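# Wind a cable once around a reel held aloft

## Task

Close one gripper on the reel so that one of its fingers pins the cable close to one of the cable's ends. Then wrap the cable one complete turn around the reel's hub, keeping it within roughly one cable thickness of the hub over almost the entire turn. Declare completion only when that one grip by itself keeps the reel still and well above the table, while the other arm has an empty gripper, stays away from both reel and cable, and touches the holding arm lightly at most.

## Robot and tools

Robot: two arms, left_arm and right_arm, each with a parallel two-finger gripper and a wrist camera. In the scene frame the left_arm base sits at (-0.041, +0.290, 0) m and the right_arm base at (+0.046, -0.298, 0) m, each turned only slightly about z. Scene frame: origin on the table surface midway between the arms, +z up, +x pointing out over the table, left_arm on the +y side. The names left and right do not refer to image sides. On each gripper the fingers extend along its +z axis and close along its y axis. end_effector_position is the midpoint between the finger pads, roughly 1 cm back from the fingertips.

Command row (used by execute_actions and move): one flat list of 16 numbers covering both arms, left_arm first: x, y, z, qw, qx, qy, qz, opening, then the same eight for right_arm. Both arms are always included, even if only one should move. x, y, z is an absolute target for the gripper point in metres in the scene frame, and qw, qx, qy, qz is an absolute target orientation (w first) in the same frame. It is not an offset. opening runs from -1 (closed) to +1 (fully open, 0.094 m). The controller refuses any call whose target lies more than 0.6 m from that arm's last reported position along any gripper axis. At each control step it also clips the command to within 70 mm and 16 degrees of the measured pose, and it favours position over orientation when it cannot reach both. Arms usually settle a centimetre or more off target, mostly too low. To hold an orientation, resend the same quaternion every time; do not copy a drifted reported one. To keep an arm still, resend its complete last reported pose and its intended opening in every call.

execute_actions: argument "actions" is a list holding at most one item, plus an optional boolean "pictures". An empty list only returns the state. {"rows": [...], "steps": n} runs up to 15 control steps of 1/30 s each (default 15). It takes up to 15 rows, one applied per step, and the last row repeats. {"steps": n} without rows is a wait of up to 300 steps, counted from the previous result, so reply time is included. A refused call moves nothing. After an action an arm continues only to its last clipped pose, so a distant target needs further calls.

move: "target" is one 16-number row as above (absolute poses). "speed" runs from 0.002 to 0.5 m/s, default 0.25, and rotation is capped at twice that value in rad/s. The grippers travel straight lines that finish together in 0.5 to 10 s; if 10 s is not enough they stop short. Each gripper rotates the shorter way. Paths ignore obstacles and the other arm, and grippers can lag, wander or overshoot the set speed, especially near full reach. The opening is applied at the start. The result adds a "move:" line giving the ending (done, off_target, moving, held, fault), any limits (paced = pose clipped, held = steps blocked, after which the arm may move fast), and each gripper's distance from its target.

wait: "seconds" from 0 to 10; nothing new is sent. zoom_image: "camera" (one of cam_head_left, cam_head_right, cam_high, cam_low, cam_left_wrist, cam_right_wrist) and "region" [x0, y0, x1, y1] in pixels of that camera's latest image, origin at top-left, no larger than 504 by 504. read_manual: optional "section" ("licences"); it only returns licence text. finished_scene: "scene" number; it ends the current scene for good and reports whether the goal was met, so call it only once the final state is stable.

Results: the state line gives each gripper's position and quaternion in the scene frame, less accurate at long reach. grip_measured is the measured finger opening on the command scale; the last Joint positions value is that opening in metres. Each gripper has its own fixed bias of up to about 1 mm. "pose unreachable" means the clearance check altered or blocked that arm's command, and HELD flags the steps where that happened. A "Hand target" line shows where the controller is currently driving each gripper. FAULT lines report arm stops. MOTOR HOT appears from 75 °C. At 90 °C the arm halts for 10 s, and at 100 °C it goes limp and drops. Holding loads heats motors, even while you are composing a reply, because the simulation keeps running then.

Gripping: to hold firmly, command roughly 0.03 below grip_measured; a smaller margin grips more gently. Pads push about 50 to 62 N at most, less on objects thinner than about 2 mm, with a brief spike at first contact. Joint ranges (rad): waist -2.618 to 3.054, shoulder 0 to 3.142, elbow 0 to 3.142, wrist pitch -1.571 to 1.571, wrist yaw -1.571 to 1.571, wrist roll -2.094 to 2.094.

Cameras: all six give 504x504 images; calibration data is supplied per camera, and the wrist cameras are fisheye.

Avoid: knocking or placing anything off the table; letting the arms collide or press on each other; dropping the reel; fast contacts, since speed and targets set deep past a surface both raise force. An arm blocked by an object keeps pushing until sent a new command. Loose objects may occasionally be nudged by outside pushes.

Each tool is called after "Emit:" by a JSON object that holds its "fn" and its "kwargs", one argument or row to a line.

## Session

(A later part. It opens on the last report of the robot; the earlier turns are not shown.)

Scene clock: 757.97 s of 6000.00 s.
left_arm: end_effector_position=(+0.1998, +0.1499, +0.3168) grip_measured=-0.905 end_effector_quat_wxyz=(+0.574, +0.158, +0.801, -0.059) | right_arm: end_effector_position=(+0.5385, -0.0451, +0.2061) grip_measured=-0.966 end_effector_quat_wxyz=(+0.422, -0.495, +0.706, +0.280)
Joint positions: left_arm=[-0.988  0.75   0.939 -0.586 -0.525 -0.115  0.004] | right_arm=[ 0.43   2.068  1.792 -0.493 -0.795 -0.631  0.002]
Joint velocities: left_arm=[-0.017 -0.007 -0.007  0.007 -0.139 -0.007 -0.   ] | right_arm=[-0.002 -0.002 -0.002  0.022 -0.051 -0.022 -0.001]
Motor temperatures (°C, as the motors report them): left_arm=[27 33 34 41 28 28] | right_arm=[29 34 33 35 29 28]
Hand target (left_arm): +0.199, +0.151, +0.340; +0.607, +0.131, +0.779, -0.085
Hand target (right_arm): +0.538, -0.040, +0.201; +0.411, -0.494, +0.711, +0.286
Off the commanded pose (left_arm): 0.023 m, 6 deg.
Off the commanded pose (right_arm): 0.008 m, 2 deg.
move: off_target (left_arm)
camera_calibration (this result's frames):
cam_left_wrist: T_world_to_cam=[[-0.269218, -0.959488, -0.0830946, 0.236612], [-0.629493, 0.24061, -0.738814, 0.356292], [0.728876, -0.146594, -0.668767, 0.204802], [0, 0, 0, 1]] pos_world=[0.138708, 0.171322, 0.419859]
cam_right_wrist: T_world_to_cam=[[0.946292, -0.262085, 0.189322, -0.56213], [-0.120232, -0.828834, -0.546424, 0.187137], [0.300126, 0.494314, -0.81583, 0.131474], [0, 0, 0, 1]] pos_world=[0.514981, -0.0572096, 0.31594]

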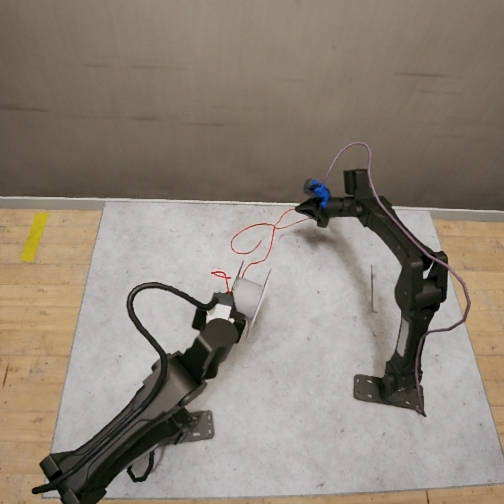

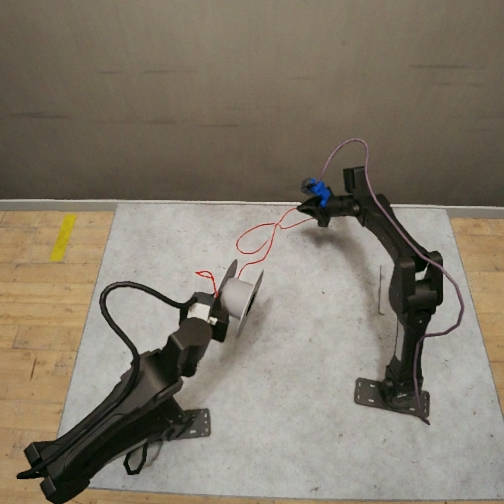

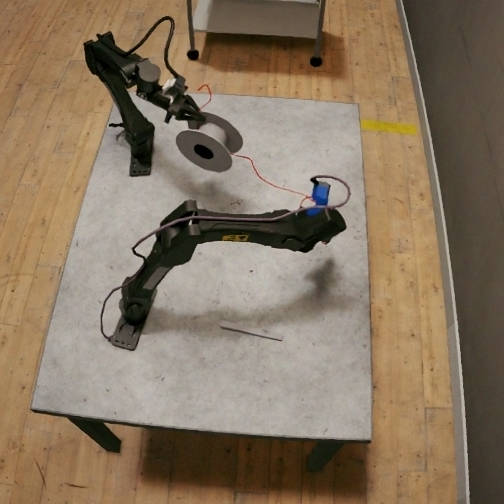

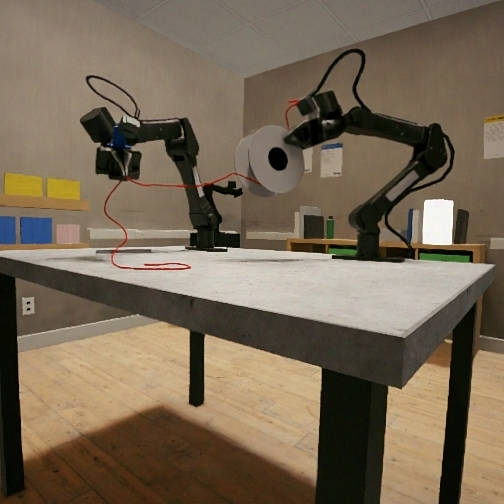

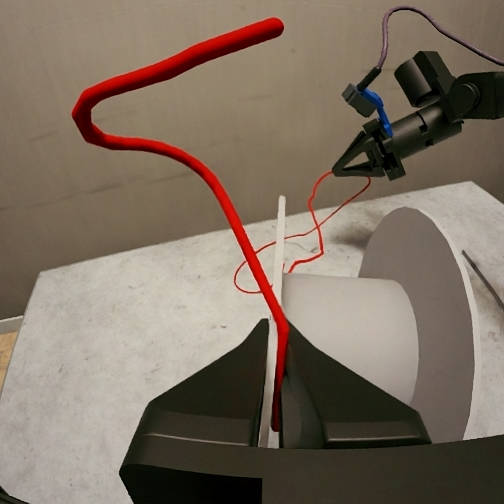

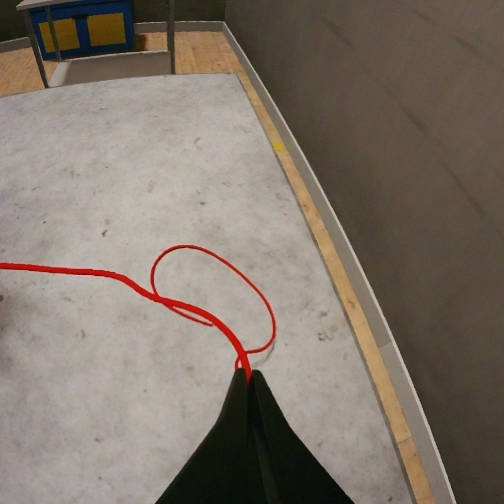

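Emit:
{"fn": "move", "kwargs": {
  "target": [0.22,0.14,0.22,0.61,0.13,0.78,-0.085,-0.99,0.5,-0.03,0.3,0.41,-0.494,0.71,0.285,-0.995],
  "speed": 0.06
}}

Emit:
{"fn": "move", "kwargs": {
  "target": [0.28,0.125,0.21,0.61,0.13,0.78,-0.085,-0.99,0.42,-0.01,0.41,0.5,-0.45,0.65,0.35,-0.995],
  "speed": 0.06
}}

Scene clock: 763.63 s of 6000.00 s.
left_arm: end_effector_position=(+0.2141, +0.1402, +0.1983) grip_measured=-0.905 end_effector_quat_wxyz=(+0.577, +0.154, +0.799, -0.066) | right_arm: end_effector_position=(+0.5044, -0.0331, +0.2861) grip_measured=-0.966 end_effector_quat_wxyz=(+0.406, -0.492, +0.715, +0.286)
Joint positions: left_arm=[-0.95   0.707  0.436 -0.107 -0.486 -0.105  0.004] | right_arm=[ 0.477  1.996  2.023 -0.803 -0.762 -0.586  0.002]
Joint velocities: left_arm=[ 0.002 -0.002 -0.012  0.007 -0.007  0.007 -0.001] | right_arm=[-0.002 -0.002 -0.002 -0.066 -0.037 -0.081 -0.001]
Motor temperatures (°C, as the motors report them): left_arm=[27 33 34 41 28 28] | right_arm=[29 35 33 35 29 28]
Hand target (left_arm): +0.219, +0.141, +0.220; +0.608, +0.130, +0.779, -0.084
Hand target (right_arm): +0.498, -0.030, +0.300; +0.411, -0.494, +0.710, +0.286
Off the commanded pose (left_arm): 0.022 m, 6 deg.
Off the commanded pose (right_arm): 0.015 m, 1 deg.
move: off_target (left_arm, right_arm)
camera_calibration (this result's frames):
cam_left_wrist: T_world_to_cam=[[-0.270912, -0.960123, -0.0690735, 0.218962], [-0.625641, 0.230158, -0.745386, 0.282044], [0.73156, -0.158719, -0.663045, 0.113747], [0, 0, 0, 1]] pos_world=[0.152565, 0.163369, 0.300776]
cam_right_wrist: T_world_to_cam=[[0.953112, -0.259321, 0.155981, -0.535678], [-0.139808, -0.834467, -0.533027, 0.242633], [0.268386, 0.486227, -0.831596, 0.221345], [0, 0, 0, 1]] pos_world=[0.485077, -0.0440668, 0.396955]

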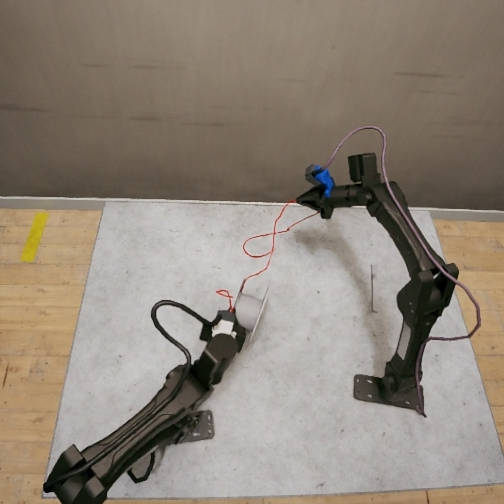

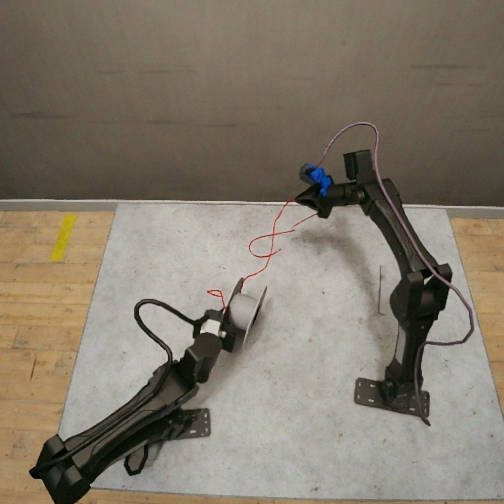

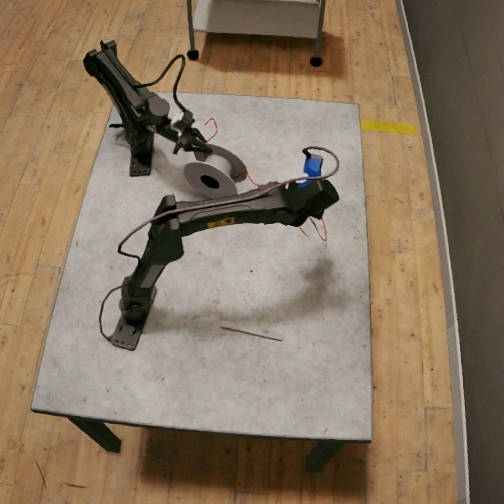

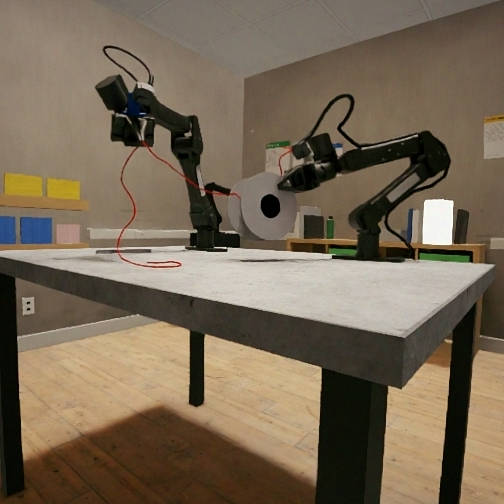

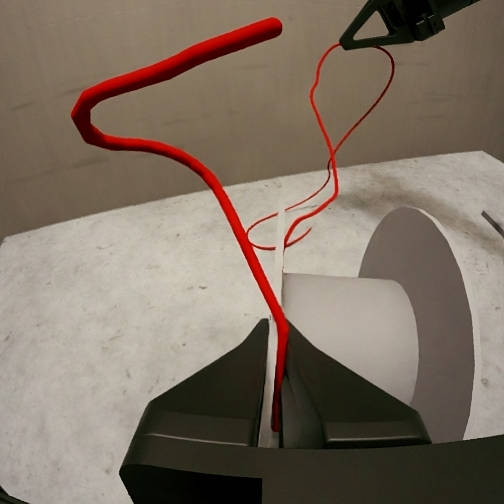

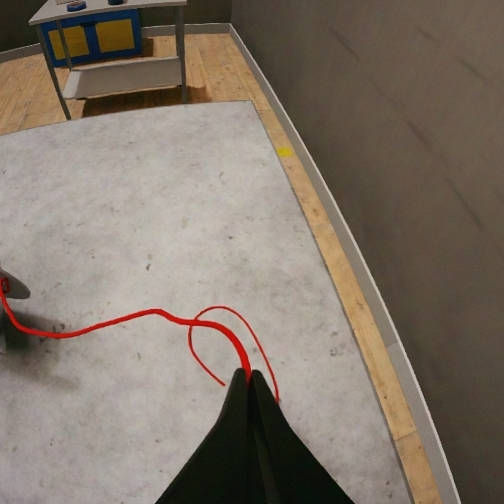

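Scene clock: 766.60 s of 6000.00 s.
left_arm: end_effector_position=(+0.2642, +0.1306, +0.1717) grip_measured=-0.905 end_effector_quat_wxyz=(+0.566, +0.153, +0.807, -0.065) | right_arm: end_effector_position=(+0.4263, -0.0134, +0.4072) grip_measured=-0.966 end_effector_quat_wxyz=(+0.504, -0.446, +0.656, +0.342)
Joint positions: left_arm=[-0.782  1.003  0.436  0.187 -0.327 -0.055  0.004] | right_arm=[ 0.561  1.654  1.81  -0.53  -0.786 -0.271  0.002]
Joint velocities: left_arm=[-0.002 -0.002 -0.022 -0.037  0.007 -0.037 -0.002] | right_arm=[-0.007 -0.032  0.007  0.022 -0.007  0.051 -0.   ]
Motor temperatures (°C, as the motors report them): left_arm=[27 33 34 41 28 28] | right_arm=[29 35 33 35 29 28]
Hand target (left_arm): +0.277, +0.126, +0.210; +0.609, +0.130, +0.778, -0.085
Hand target (right_arm): +0.418, -0.011, +0.410; +0.502, -0.448, +0.651, +0.350
Off the commanded pose (left_arm): 0.042 m, 7 deg.
Off the commanded pose (right_arm): 0.008 m, 1 deg.
move: off_target (left_arm)
camera_calibration (this result's frames):
cam_left_wrist: T_world_to_cam=[[-0.269021, -0.960979, -0.064398, 0.220243], [-0.646254, 0.229683, -0.727737, 0.298202], [0.714131, -0.154159, -0.682826, 0.0653404], [0, 0, 0, 1]] pos_world=[0.205303, 0.15323, 0.275812]
cam_right_wrist: T_world_to_cam=[[0.929725, -0.319609, 0.182924, -0.476803], [-0.087239, -0.673751, -0.733791, 0.37417], [0.357771, 0.666266, -0.654285, 0.225478], [0, 0, 0, 1]] pos_world=[0.395268, -0.0505215, 0.509308]

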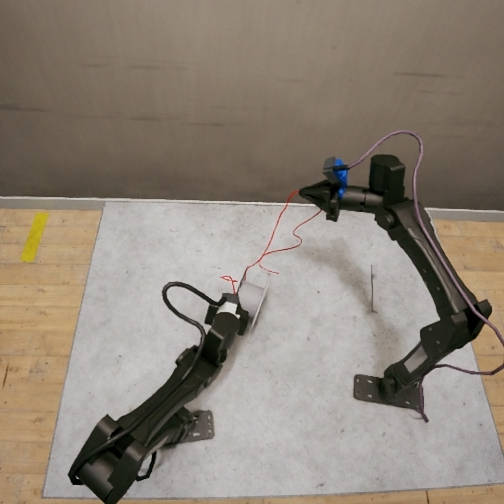

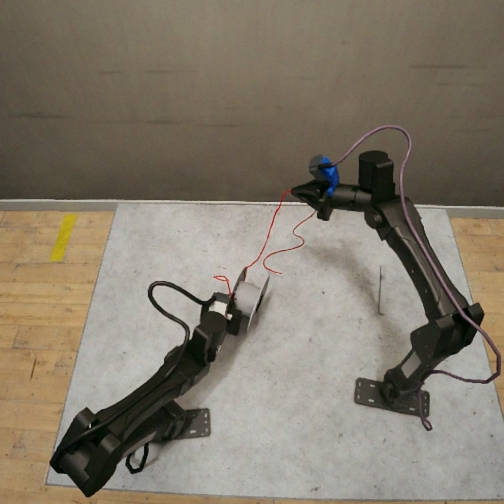

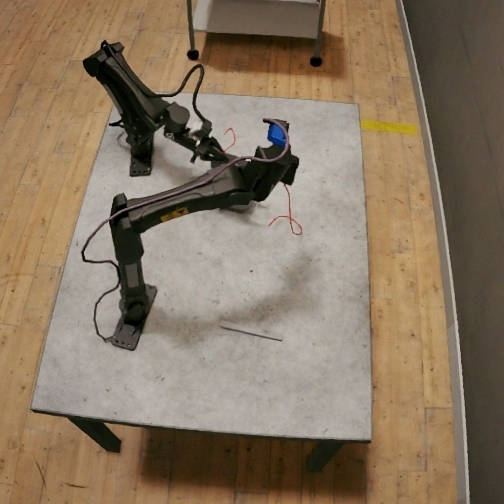

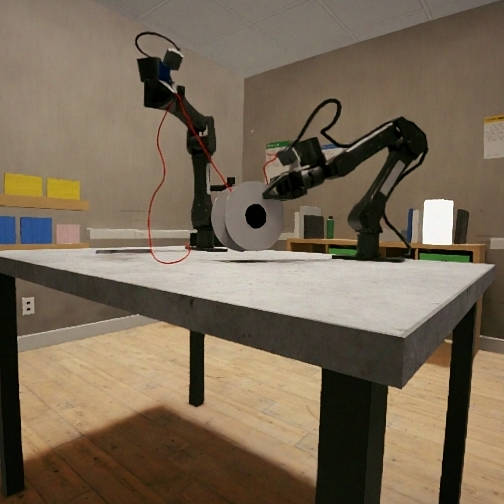

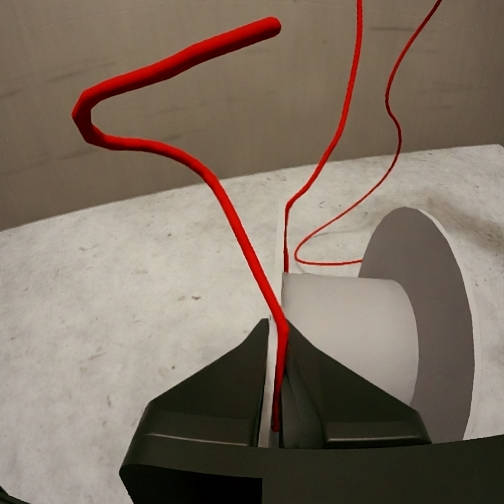

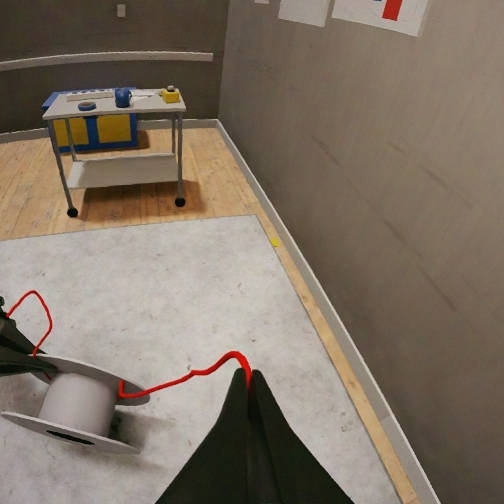

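Emit:
{"fn": "move", "kwargs": {
  "target": [0.345,0.108,0.24,0.61,0.13,0.78,-0.085,-0.99,0.31,0.01,0.42,0.55,-0.42,0.61,0.385,-0.995],
  "speed": 0.06
}}

Emit:
{"fn": "move", "kwargs": {
  "target": [0.345,0.108,0.24,0.61,0.13,0.78,-0.085,-0.99,0.2,0.045,0.35,0.55,-0.42,0.61,0.385,-0.995],
  "speed": 0.06
}}

Scene clock: 773.10 s of 6000.00 s.
left_arm: end_effector_position=(+0.3282, +0.1120, +0.1994) grip_measured=-0.905 end_effector_quat_wxyz=(+0.562, +0.150, +0.811, -0.067) | right_arm: end_effector_position=(+0.3155, +0.0102, +0.4182) grip_measured=-0.966 end_effector_quat_wxyz=(+0.549, -0.420, +0.611, +0.386)
Joint positions: left_arm=[-0.683  1.271  0.702  0.191 -0.234 -0.028  0.004] | right_arm=[ 0.786  1.264  1.323 -0.182 -0.613 -0.06   0.002]
Joint velocities: left_arm=[-0.012 -0.002 -0.002  0.022 -0.007 -0.007 -0.   ] | right_arm=[-0.002 -0.012 -0.017  0.022 -0.022 -0.066 -0.001]
Motor temperatures (°C, as the motors report them): left_arm=[27 33 35 42 28 28] | right_arm=[29 35 33 36 29 28]
Hand target (left_arm): +0.341, +0.109, +0.240; +0.608, +0.131, +0.778, -0.084
Hand target (right_arm): +0.310, +0.009, +0.420; +0.551, -0.417, +0.610, +0.387
Off the commanded pose (left_arm): 0.044 m, 7 deg.
Off the commanded pose (right_arm): 0.006 m, 0 deg.
move: off_target (left_arm)
camera_calibration (this result's frames):
cam_left_wrist: T_world_to_cam=[[-0.266878, -0.962025, -0.0573036, 0.219421], [-0.654764, 0.224628, -0.721683, 0.366171], [0.707149, -0.155081, -0.689848, 0.0394196], [0, 0, 0, 1]] pos_world=[0.270439, 0.13495, 0.304026]
cam_right_wrist: T_world_to_cam=[[0.927101, -0.33032, 0.177124, -0.364882], [-0.0385166, -0.554027, -0.831607, 0.41278], [0.372828, 0.764161, -0.526362, 0.197397], [0, 0, 0, 1]] pos_world=[0.280586, -0.0426793, 0.511803]

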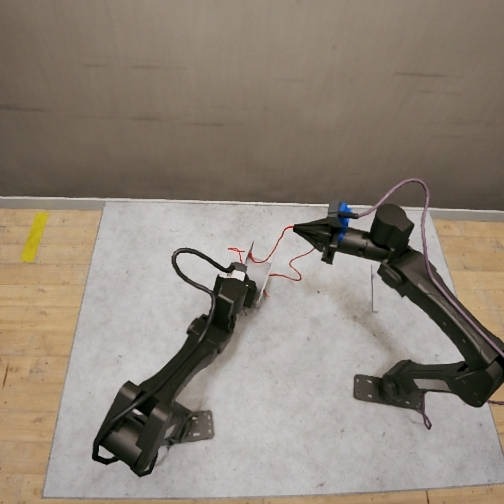

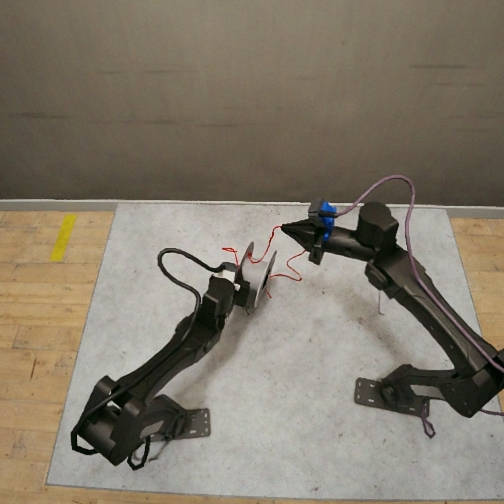

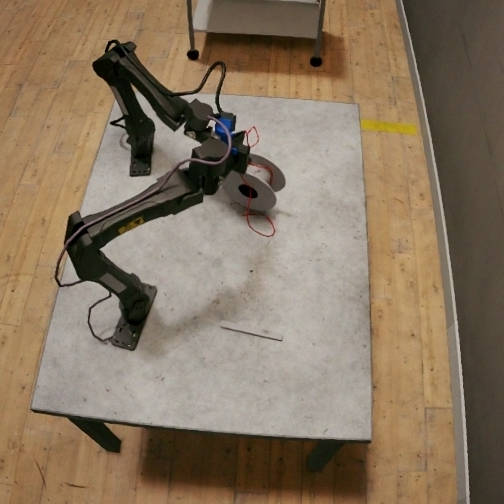

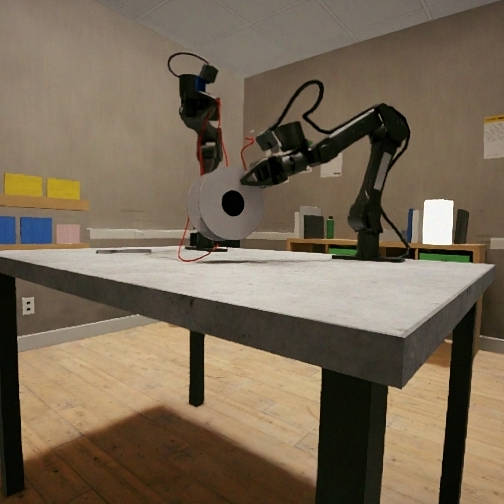

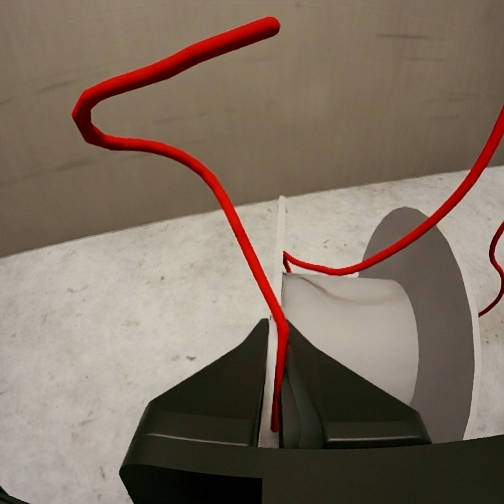

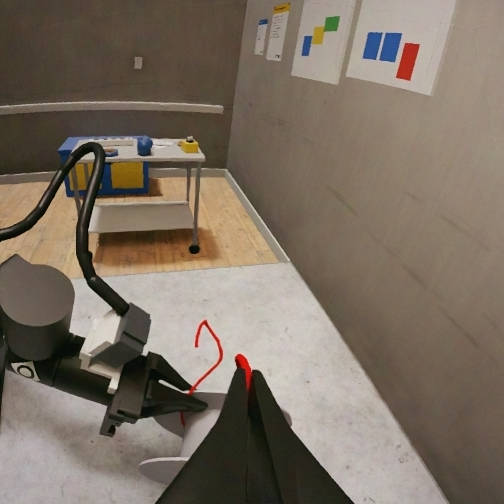

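Scene clock: 775.90 s of 6000.00 s.
left_arm: end_effector_position=(+0.3275, +0.1117, +0.1978) grip_measured=-0.905 end_effector_quat_wxyz=(+0.559, +0.153, +0.812, -0.067) | right_arm: end_effector_position=(+0.2059, +0.0488, +0.3468) grip_measured=-0.966 end_effector_quat_wxyz=(+0.544, -0.422, +0.614, +0.386)
Joint positions: left_arm=[-0.683  1.271  0.702  0.185 -0.23  -0.025  0.004] | right_arm=[ 1.256  1.034  0.907  0.016 -0.15  -0.002  0.002]
Joint velocities: left_arm=[ 0.012  0.002  0.002 -0.081  0.037 -0.007  0.001] | right_arm=[ 0.002 -0.022 -0.002  0.022  0.066 -0.037  0.   ]
Motor temperatures (°C, as the motors report them): left_arm=[27 33 35 42 28 28] | right_arm=[29 34 32 36 29 28]
Hand target (left_arm): +0.341, +0.110, +0.240; +0.608, +0.131, +0.778, -0.084
Hand target (right_arm): +0.202, +0.045, +0.350; +0.549, -0.416, +0.611, +0.390
Off the commanded pose (left_arm): 0.046 m, 8 deg.
Off the commanded pose (right_arm): 0.008 m, 1 deg.
move: off_target (left_arm)
camera_calibration (this result's frames):
cam_left_wrist: T_world_to_cam=[[-0.271536, -0.960543, -0.0602132, 0.220758], [-0.657708, 0.230875, -0.717019, 0.364012], [0.702629, -0.155094, -0.694448, 0.0412212], [0, 0, 0, 1]] pos_world=[0.270395, 0.1344, 0.302922]
cam_right_wrist: T_world_to_cam=[[0.929551, -0.325564, 0.173043, -0.237226], [-0.0421257, -0.560049, -0.827388, 0.370111], [0.36628, 0.761809, -0.534309, 0.175376], [0, 0, 0, 1]] pos_world=[0.171868, -0.00355453, 0.44098]

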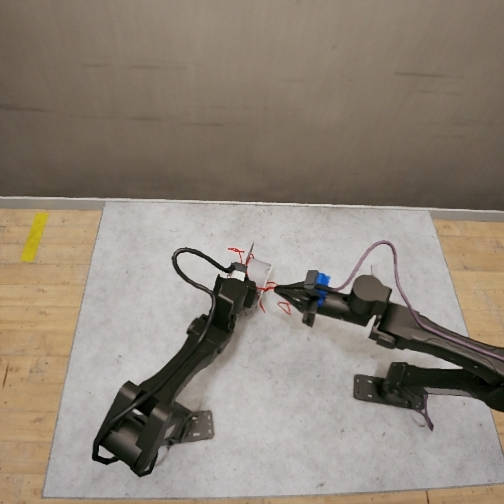

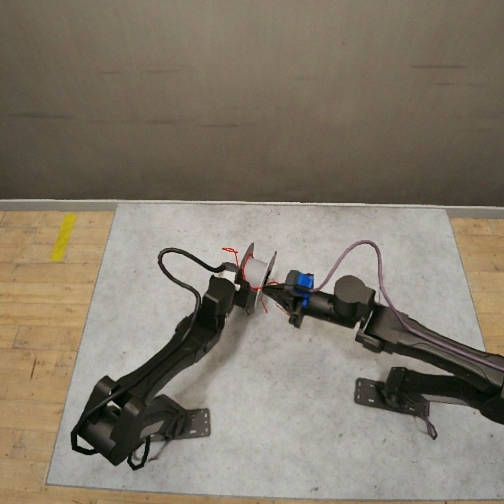

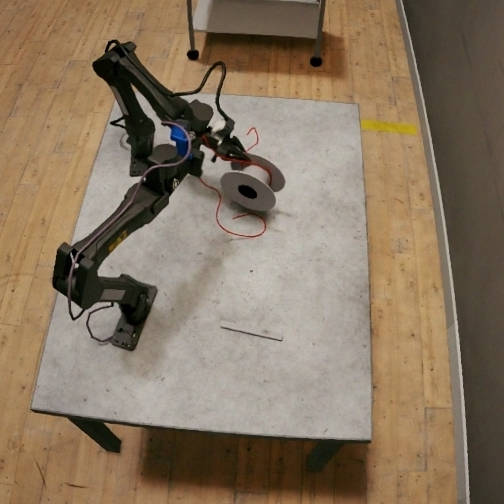

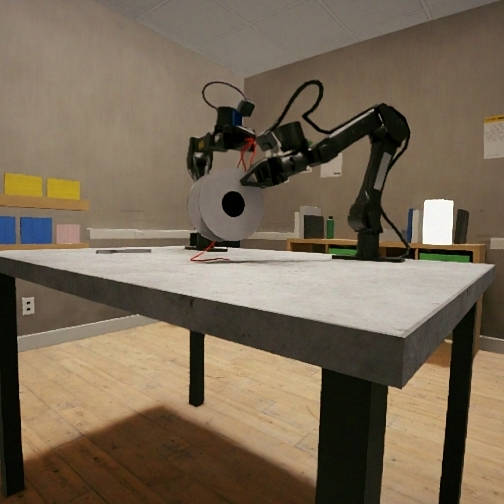

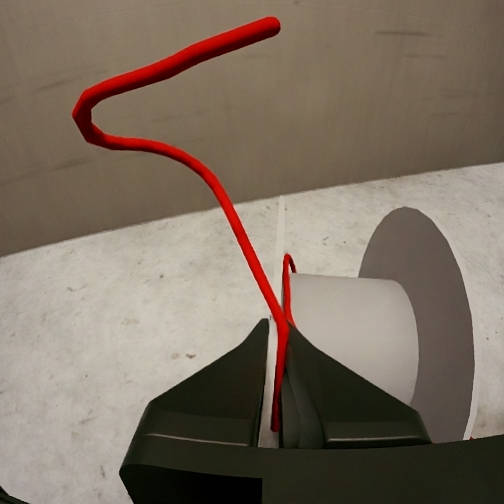

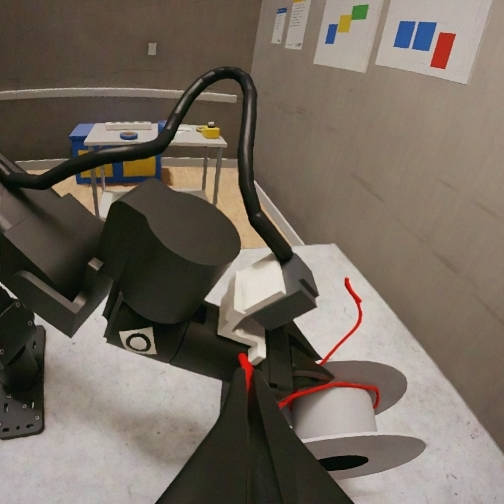

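Emit:
{"fn": "move", "kwargs": {
  "target": [0.345,0.108,0.33,0.61,0.13,0.78,-0.085,-0.99,0.19,0.035,0.25,0.55,-0.42,0.61,0.385,-0.995],
  "speed": 0.04
}}

Scene clock: 782.77 s of 6000.00 s.
left_arm: end_effector_position=(+0.3370, +0.1059, +0.2858) grip_measured=-0.905 end_effector_quat_wxyz=(+0.564, +0.153, +0.809, -0.068) | right_arm: end_effector_position=(+0.1945, +0.0388, +0.2482) grip_measured=-0.966 end_effector_quat_wxyz=(+0.546, -0.421, +0.614, +0.384)
Joint positions: left_arm=[-0.683  1.258  1.038 -0.154 -0.23  -0.023  0.004] | right_arm=[ 1.287  1.003  0.499  0.393 -0.115 -0.001  0.002]
Joint velocities: left_arm=[ 0.007 -0.012 -0.002 -0.022  0.037  0.007  0.001] | right_arm=[-0.012  0.007 -0.007 -0.022 -0.007  0.051 -0.001]
Motor temperatures (°C, as the motors report them): left_arm=[27 33 35 42 28 28] | right_arm=[29 33 32 37 29 28]
Hand target (left_arm): +0.342, +0.109, +0.330; +0.609, +0.131, +0.778, -0.085
Hand target (right_arm): +0.191, +0.036, +0.250; +0.550, -0.420, +0.611, +0.386
Off the commanded pose (left_arm): 0.045 m, 7 deg.
Off the commanded pose (right_arm): 0.006 m, 1 deg.
move: off_target (left_arm)
camera_calibration (this result's frames):
cam_left_wrist: T_world_to_cam=[[-0.271746, -0.960533, -0.0594246, 0.222868], [-0.650505, 0.22884, -0.724207, 0.434514], [0.709223, -0.158144, -0.687018, 0.0907753], [0, 0, 0, 1]] pos_world=[0.278837, 0.128994, 0.390286]
cam_right_wrist: T_world_to_cam=[[0.927661, -0.32906, 0.176534, -0.213153], [-0.041669, -0.56101, -0.82676, 0.28234], [0.371091, 0.759597, -0.534139, 0.133584], [0, 0, 0, 1]] pos_world=[0.159927, -0.0132146, 0.342409]

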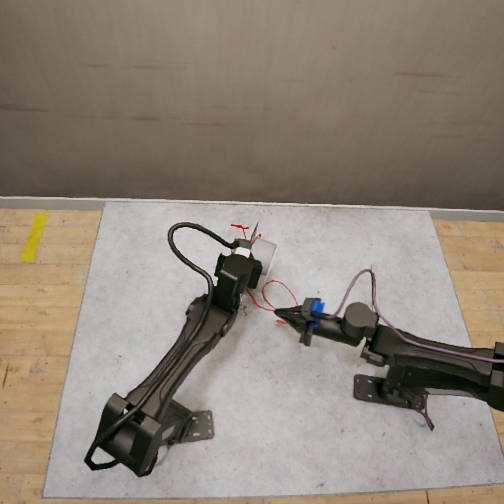

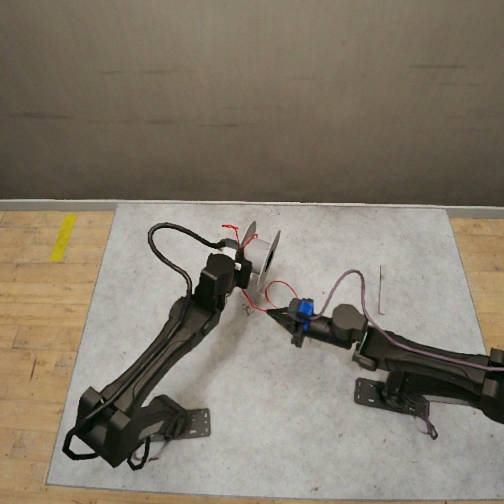

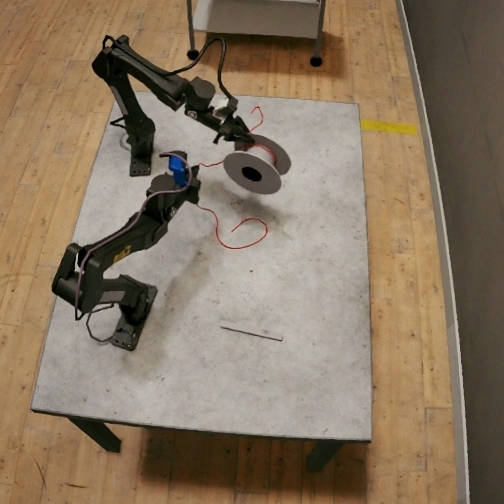

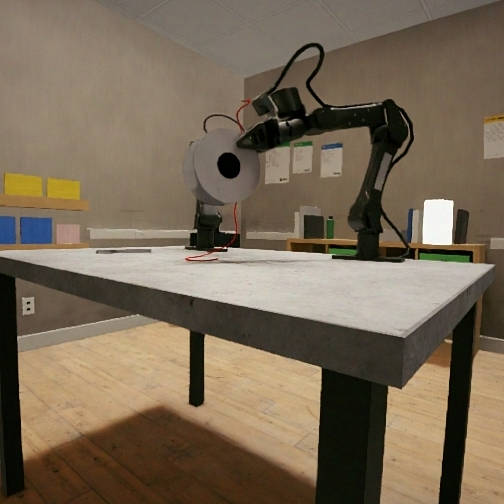

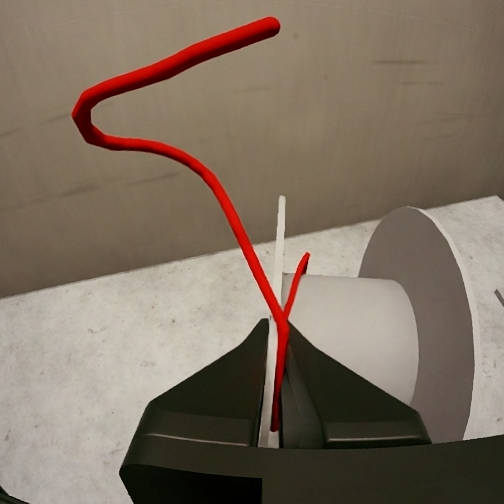

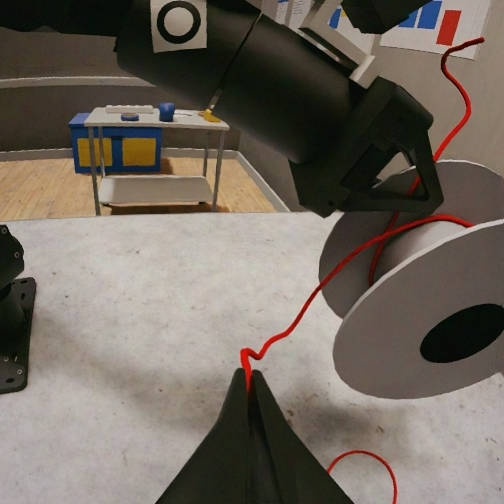

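Emit:
{"fn": "move", "kwargs": {
  "target": [0.345,0.108,0.41,0.61,0.13,0.78,-0.085,-0.99,0.21,0.08,0.2,0.55,-0.42,0.61,0.385,-0.995],
  "speed": 0.04
}}

Emit:
{"fn": "move", "kwargs": {
  "target": [0.345,0.108,0.41,0.61,0.13,0.78,-0.085,-0.99,0.22,0.09,0.09,0.55,-0.42,0.61,0.385,-0.9],
  "speed": 0.04
}}

Scene clock: 792.43 s of 6000.00 s.
left_arm: end_effector_position=(+0.3383, +0.1071, +0.3729) grip_measured=-0.905 end_effector_quat_wxyz=(+0.570, +0.150, +0.805, -0.069) | right_arm: end_effector_position=(+0.2131, +0.0805, +0.2119) grip_measured=-0.966 end_effector_quat_wxyz=(+0.558, -0.416, +0.603, +0.390)
Joint positions: left_arm=[-0.678  1.313  1.415 -0.461 -0.229 -0.02   0.004] | right_arm=[ 1.297  1.343  0.487  0.784 -0.105 -0.001  0.002]
Joint velocities: left_arm=[-0.002 -0.002 -0.027  0.081  0.066 -0.007  0.   ] | right_arm=[-0.002 -0.022  0.007  0.051  0.051 -0.037  0.   ]
Motor temperatures (°C, as the motors report them): left_arm=[27 33 36 42 28 28] | right_arm=[29 33 32 37 29 28]
Hand target (left_arm): +0.342, +0.109, +0.409; +0.609, +0.131, +0.778, -0.084
Hand target (right_arm): +0.210, +0.081, +0.201; +0.550, -0.420, +0.610, +0.385
Off the commanded pose (left_arm): 0.038 m, 6 deg.
Off the commanded pose (right_arm): 0.012 m, 1 deg.
move: off_target (left_arm, right_arm)
camera_calibration (this result's frames):
cam_left_wrist: T_world_to_cam=[[-0.268459, -0.961589, -0.0572393, 0.227824], [-0.641268, 0.222739, -0.734277, 0.499472], [0.718822, -0.160417, -0.676433, 0.142852], [0, 0, 0, 1]] pos_world=[0.278772, 0.130738, 0.476421]
cam_right_wrist: T_world_to_cam=[[0.92451, -0.334932, 0.18194, -0.210341], [-0.0268849, -0.533446, -0.845407, 0.275036], [0.380209, 0.776695, -0.502181, 0.0655183], [0, 0, 0, 1]] pos_world=[0.176946, 0.0253793, 0.303689]

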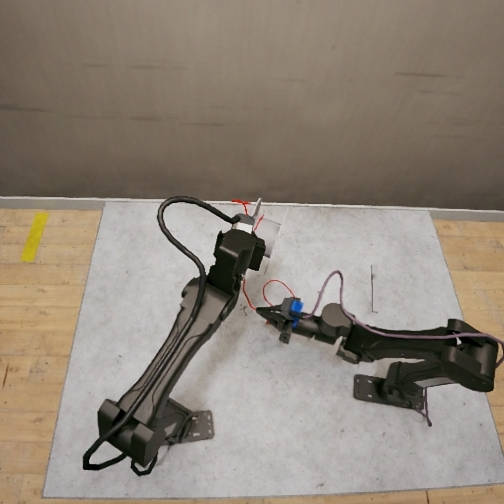

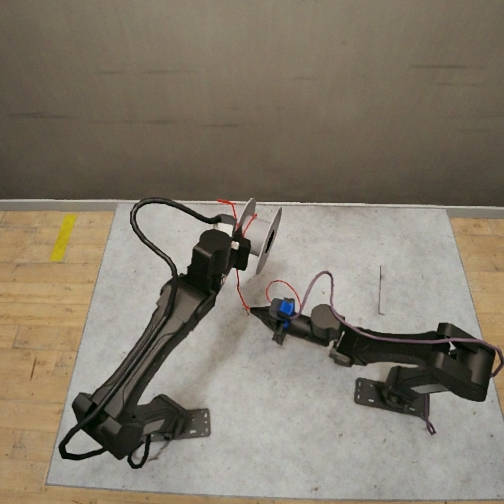

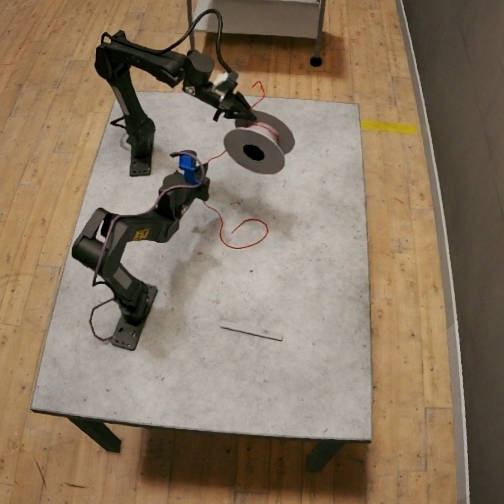

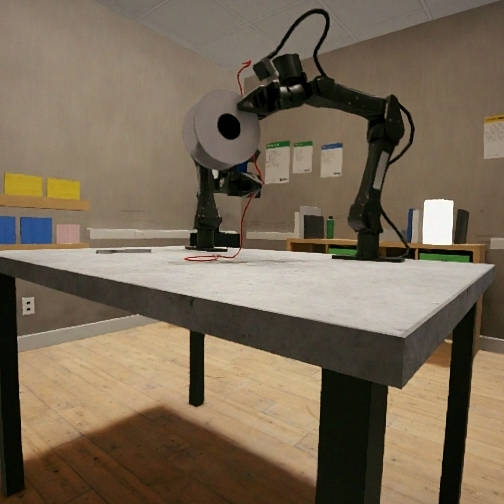

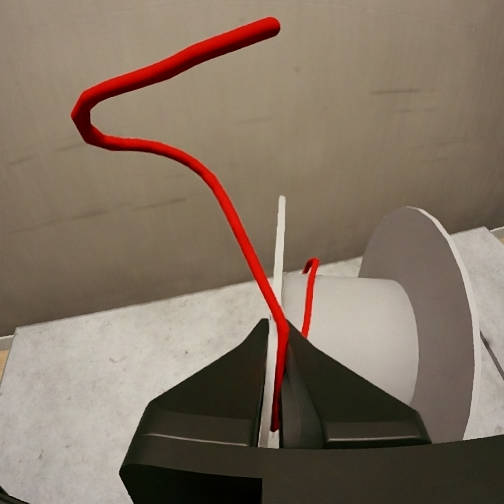

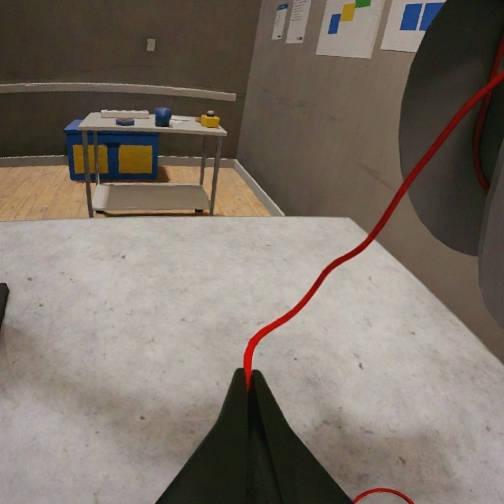

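Scene clock: 795.73 s of 6000.00 s.
left_arm: end_effector_position=(+0.3363, +0.1084, +0.3667) grip_measured=-0.905 end_effector_quat_wxyz=(+0.559, +0.154, +0.812, -0.064) | right_arm: end_effector_position=(+0.2205, +0.0953, +0.0965) grip_measured=-0.903 end_effector_quat_wxyz=(+0.554, -0.418, +0.607, +0.388)
Joint positions: left_arm=[-0.678  1.313  1.415 -0.488 -0.229 -0.018  0.004] | right_arm=[ 1.297  1.964  0.401  1.477 -0.105 -0.001  0.005]
Joint velocities: left_arm=[-0.002 -0.007  0.017  0.007 -0.007 -0.037  0.   ] | right_arm=[ 0.007 -0.007 -0.007  0.081 -0.007  0.007 -0.001]
Motor temperatures (°C, as the motors report them): left_arm=[27 33 35 43 28 28] | right_arm=[29 32 32 37 29 28]
Hand target (left_arm): +0.341, +0.110, +0.409; +0.608, +0.131, +0.778, -0.085
Hand target (right_arm): +0.221, +0.092, +0.090; +0.550, -0.420, +0.610, +0.385
Off the commanded pose (left_arm): 0.044 m, 8 deg.
Off the commanded pose (right_arm): 0.008 m, 1 deg.
move: off_target (left_arm)
camera_calibration (this result's frames):
cam_left_wrist: T_world_to_cam=[[-0.270653, -0.960356, -0.0668051, 0.232243], [-0.657618, 0.235121, -0.715721, 0.490621], [0.703055, -0.14978, -0.695184, 0.151359], [0, 0, 0, 1]] pos_world=[0.279085, 0.130351, 0.471885]
cam_right_wrist: T_world_to_cam=[[0.92562, -0.332706, 0.180375, -0.191509], [-0.0320439, -0.543795, -0.838606, 0.187008], [0.377096, 0.77045, -0.514009, -0.00435424], [0, 0, 0, 1]] pos_world=[0.184899, 0.0413324, 0.189131]

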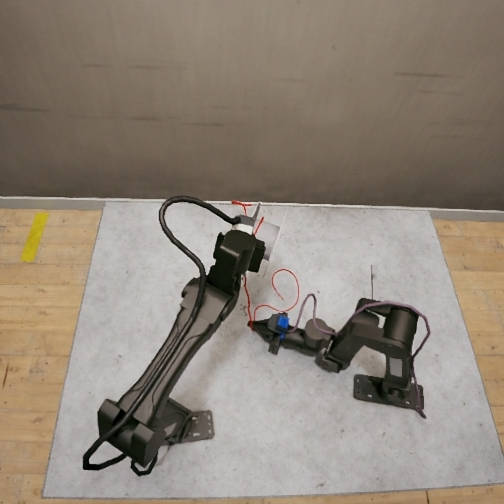

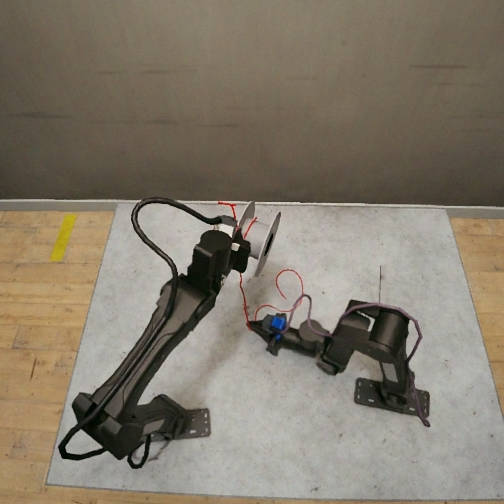

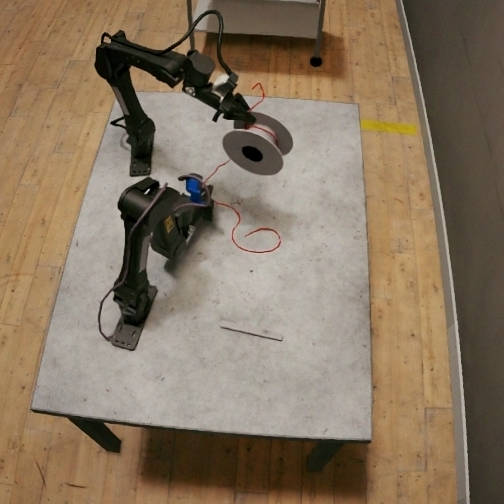

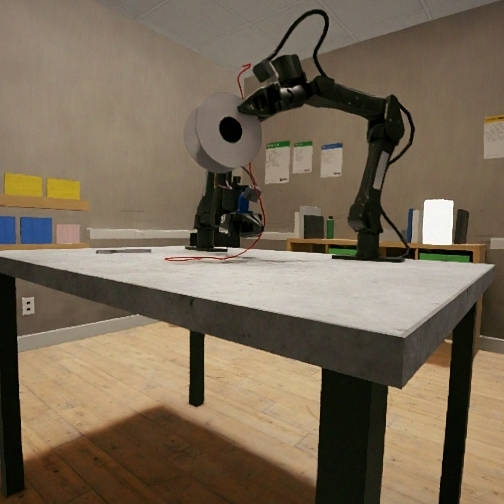

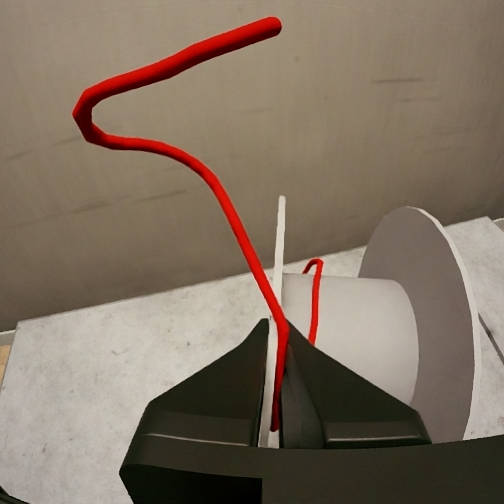

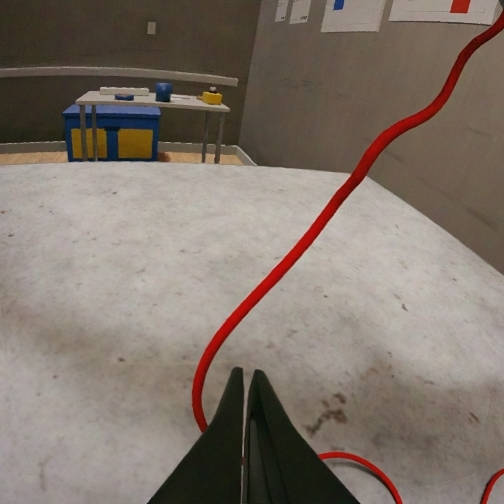

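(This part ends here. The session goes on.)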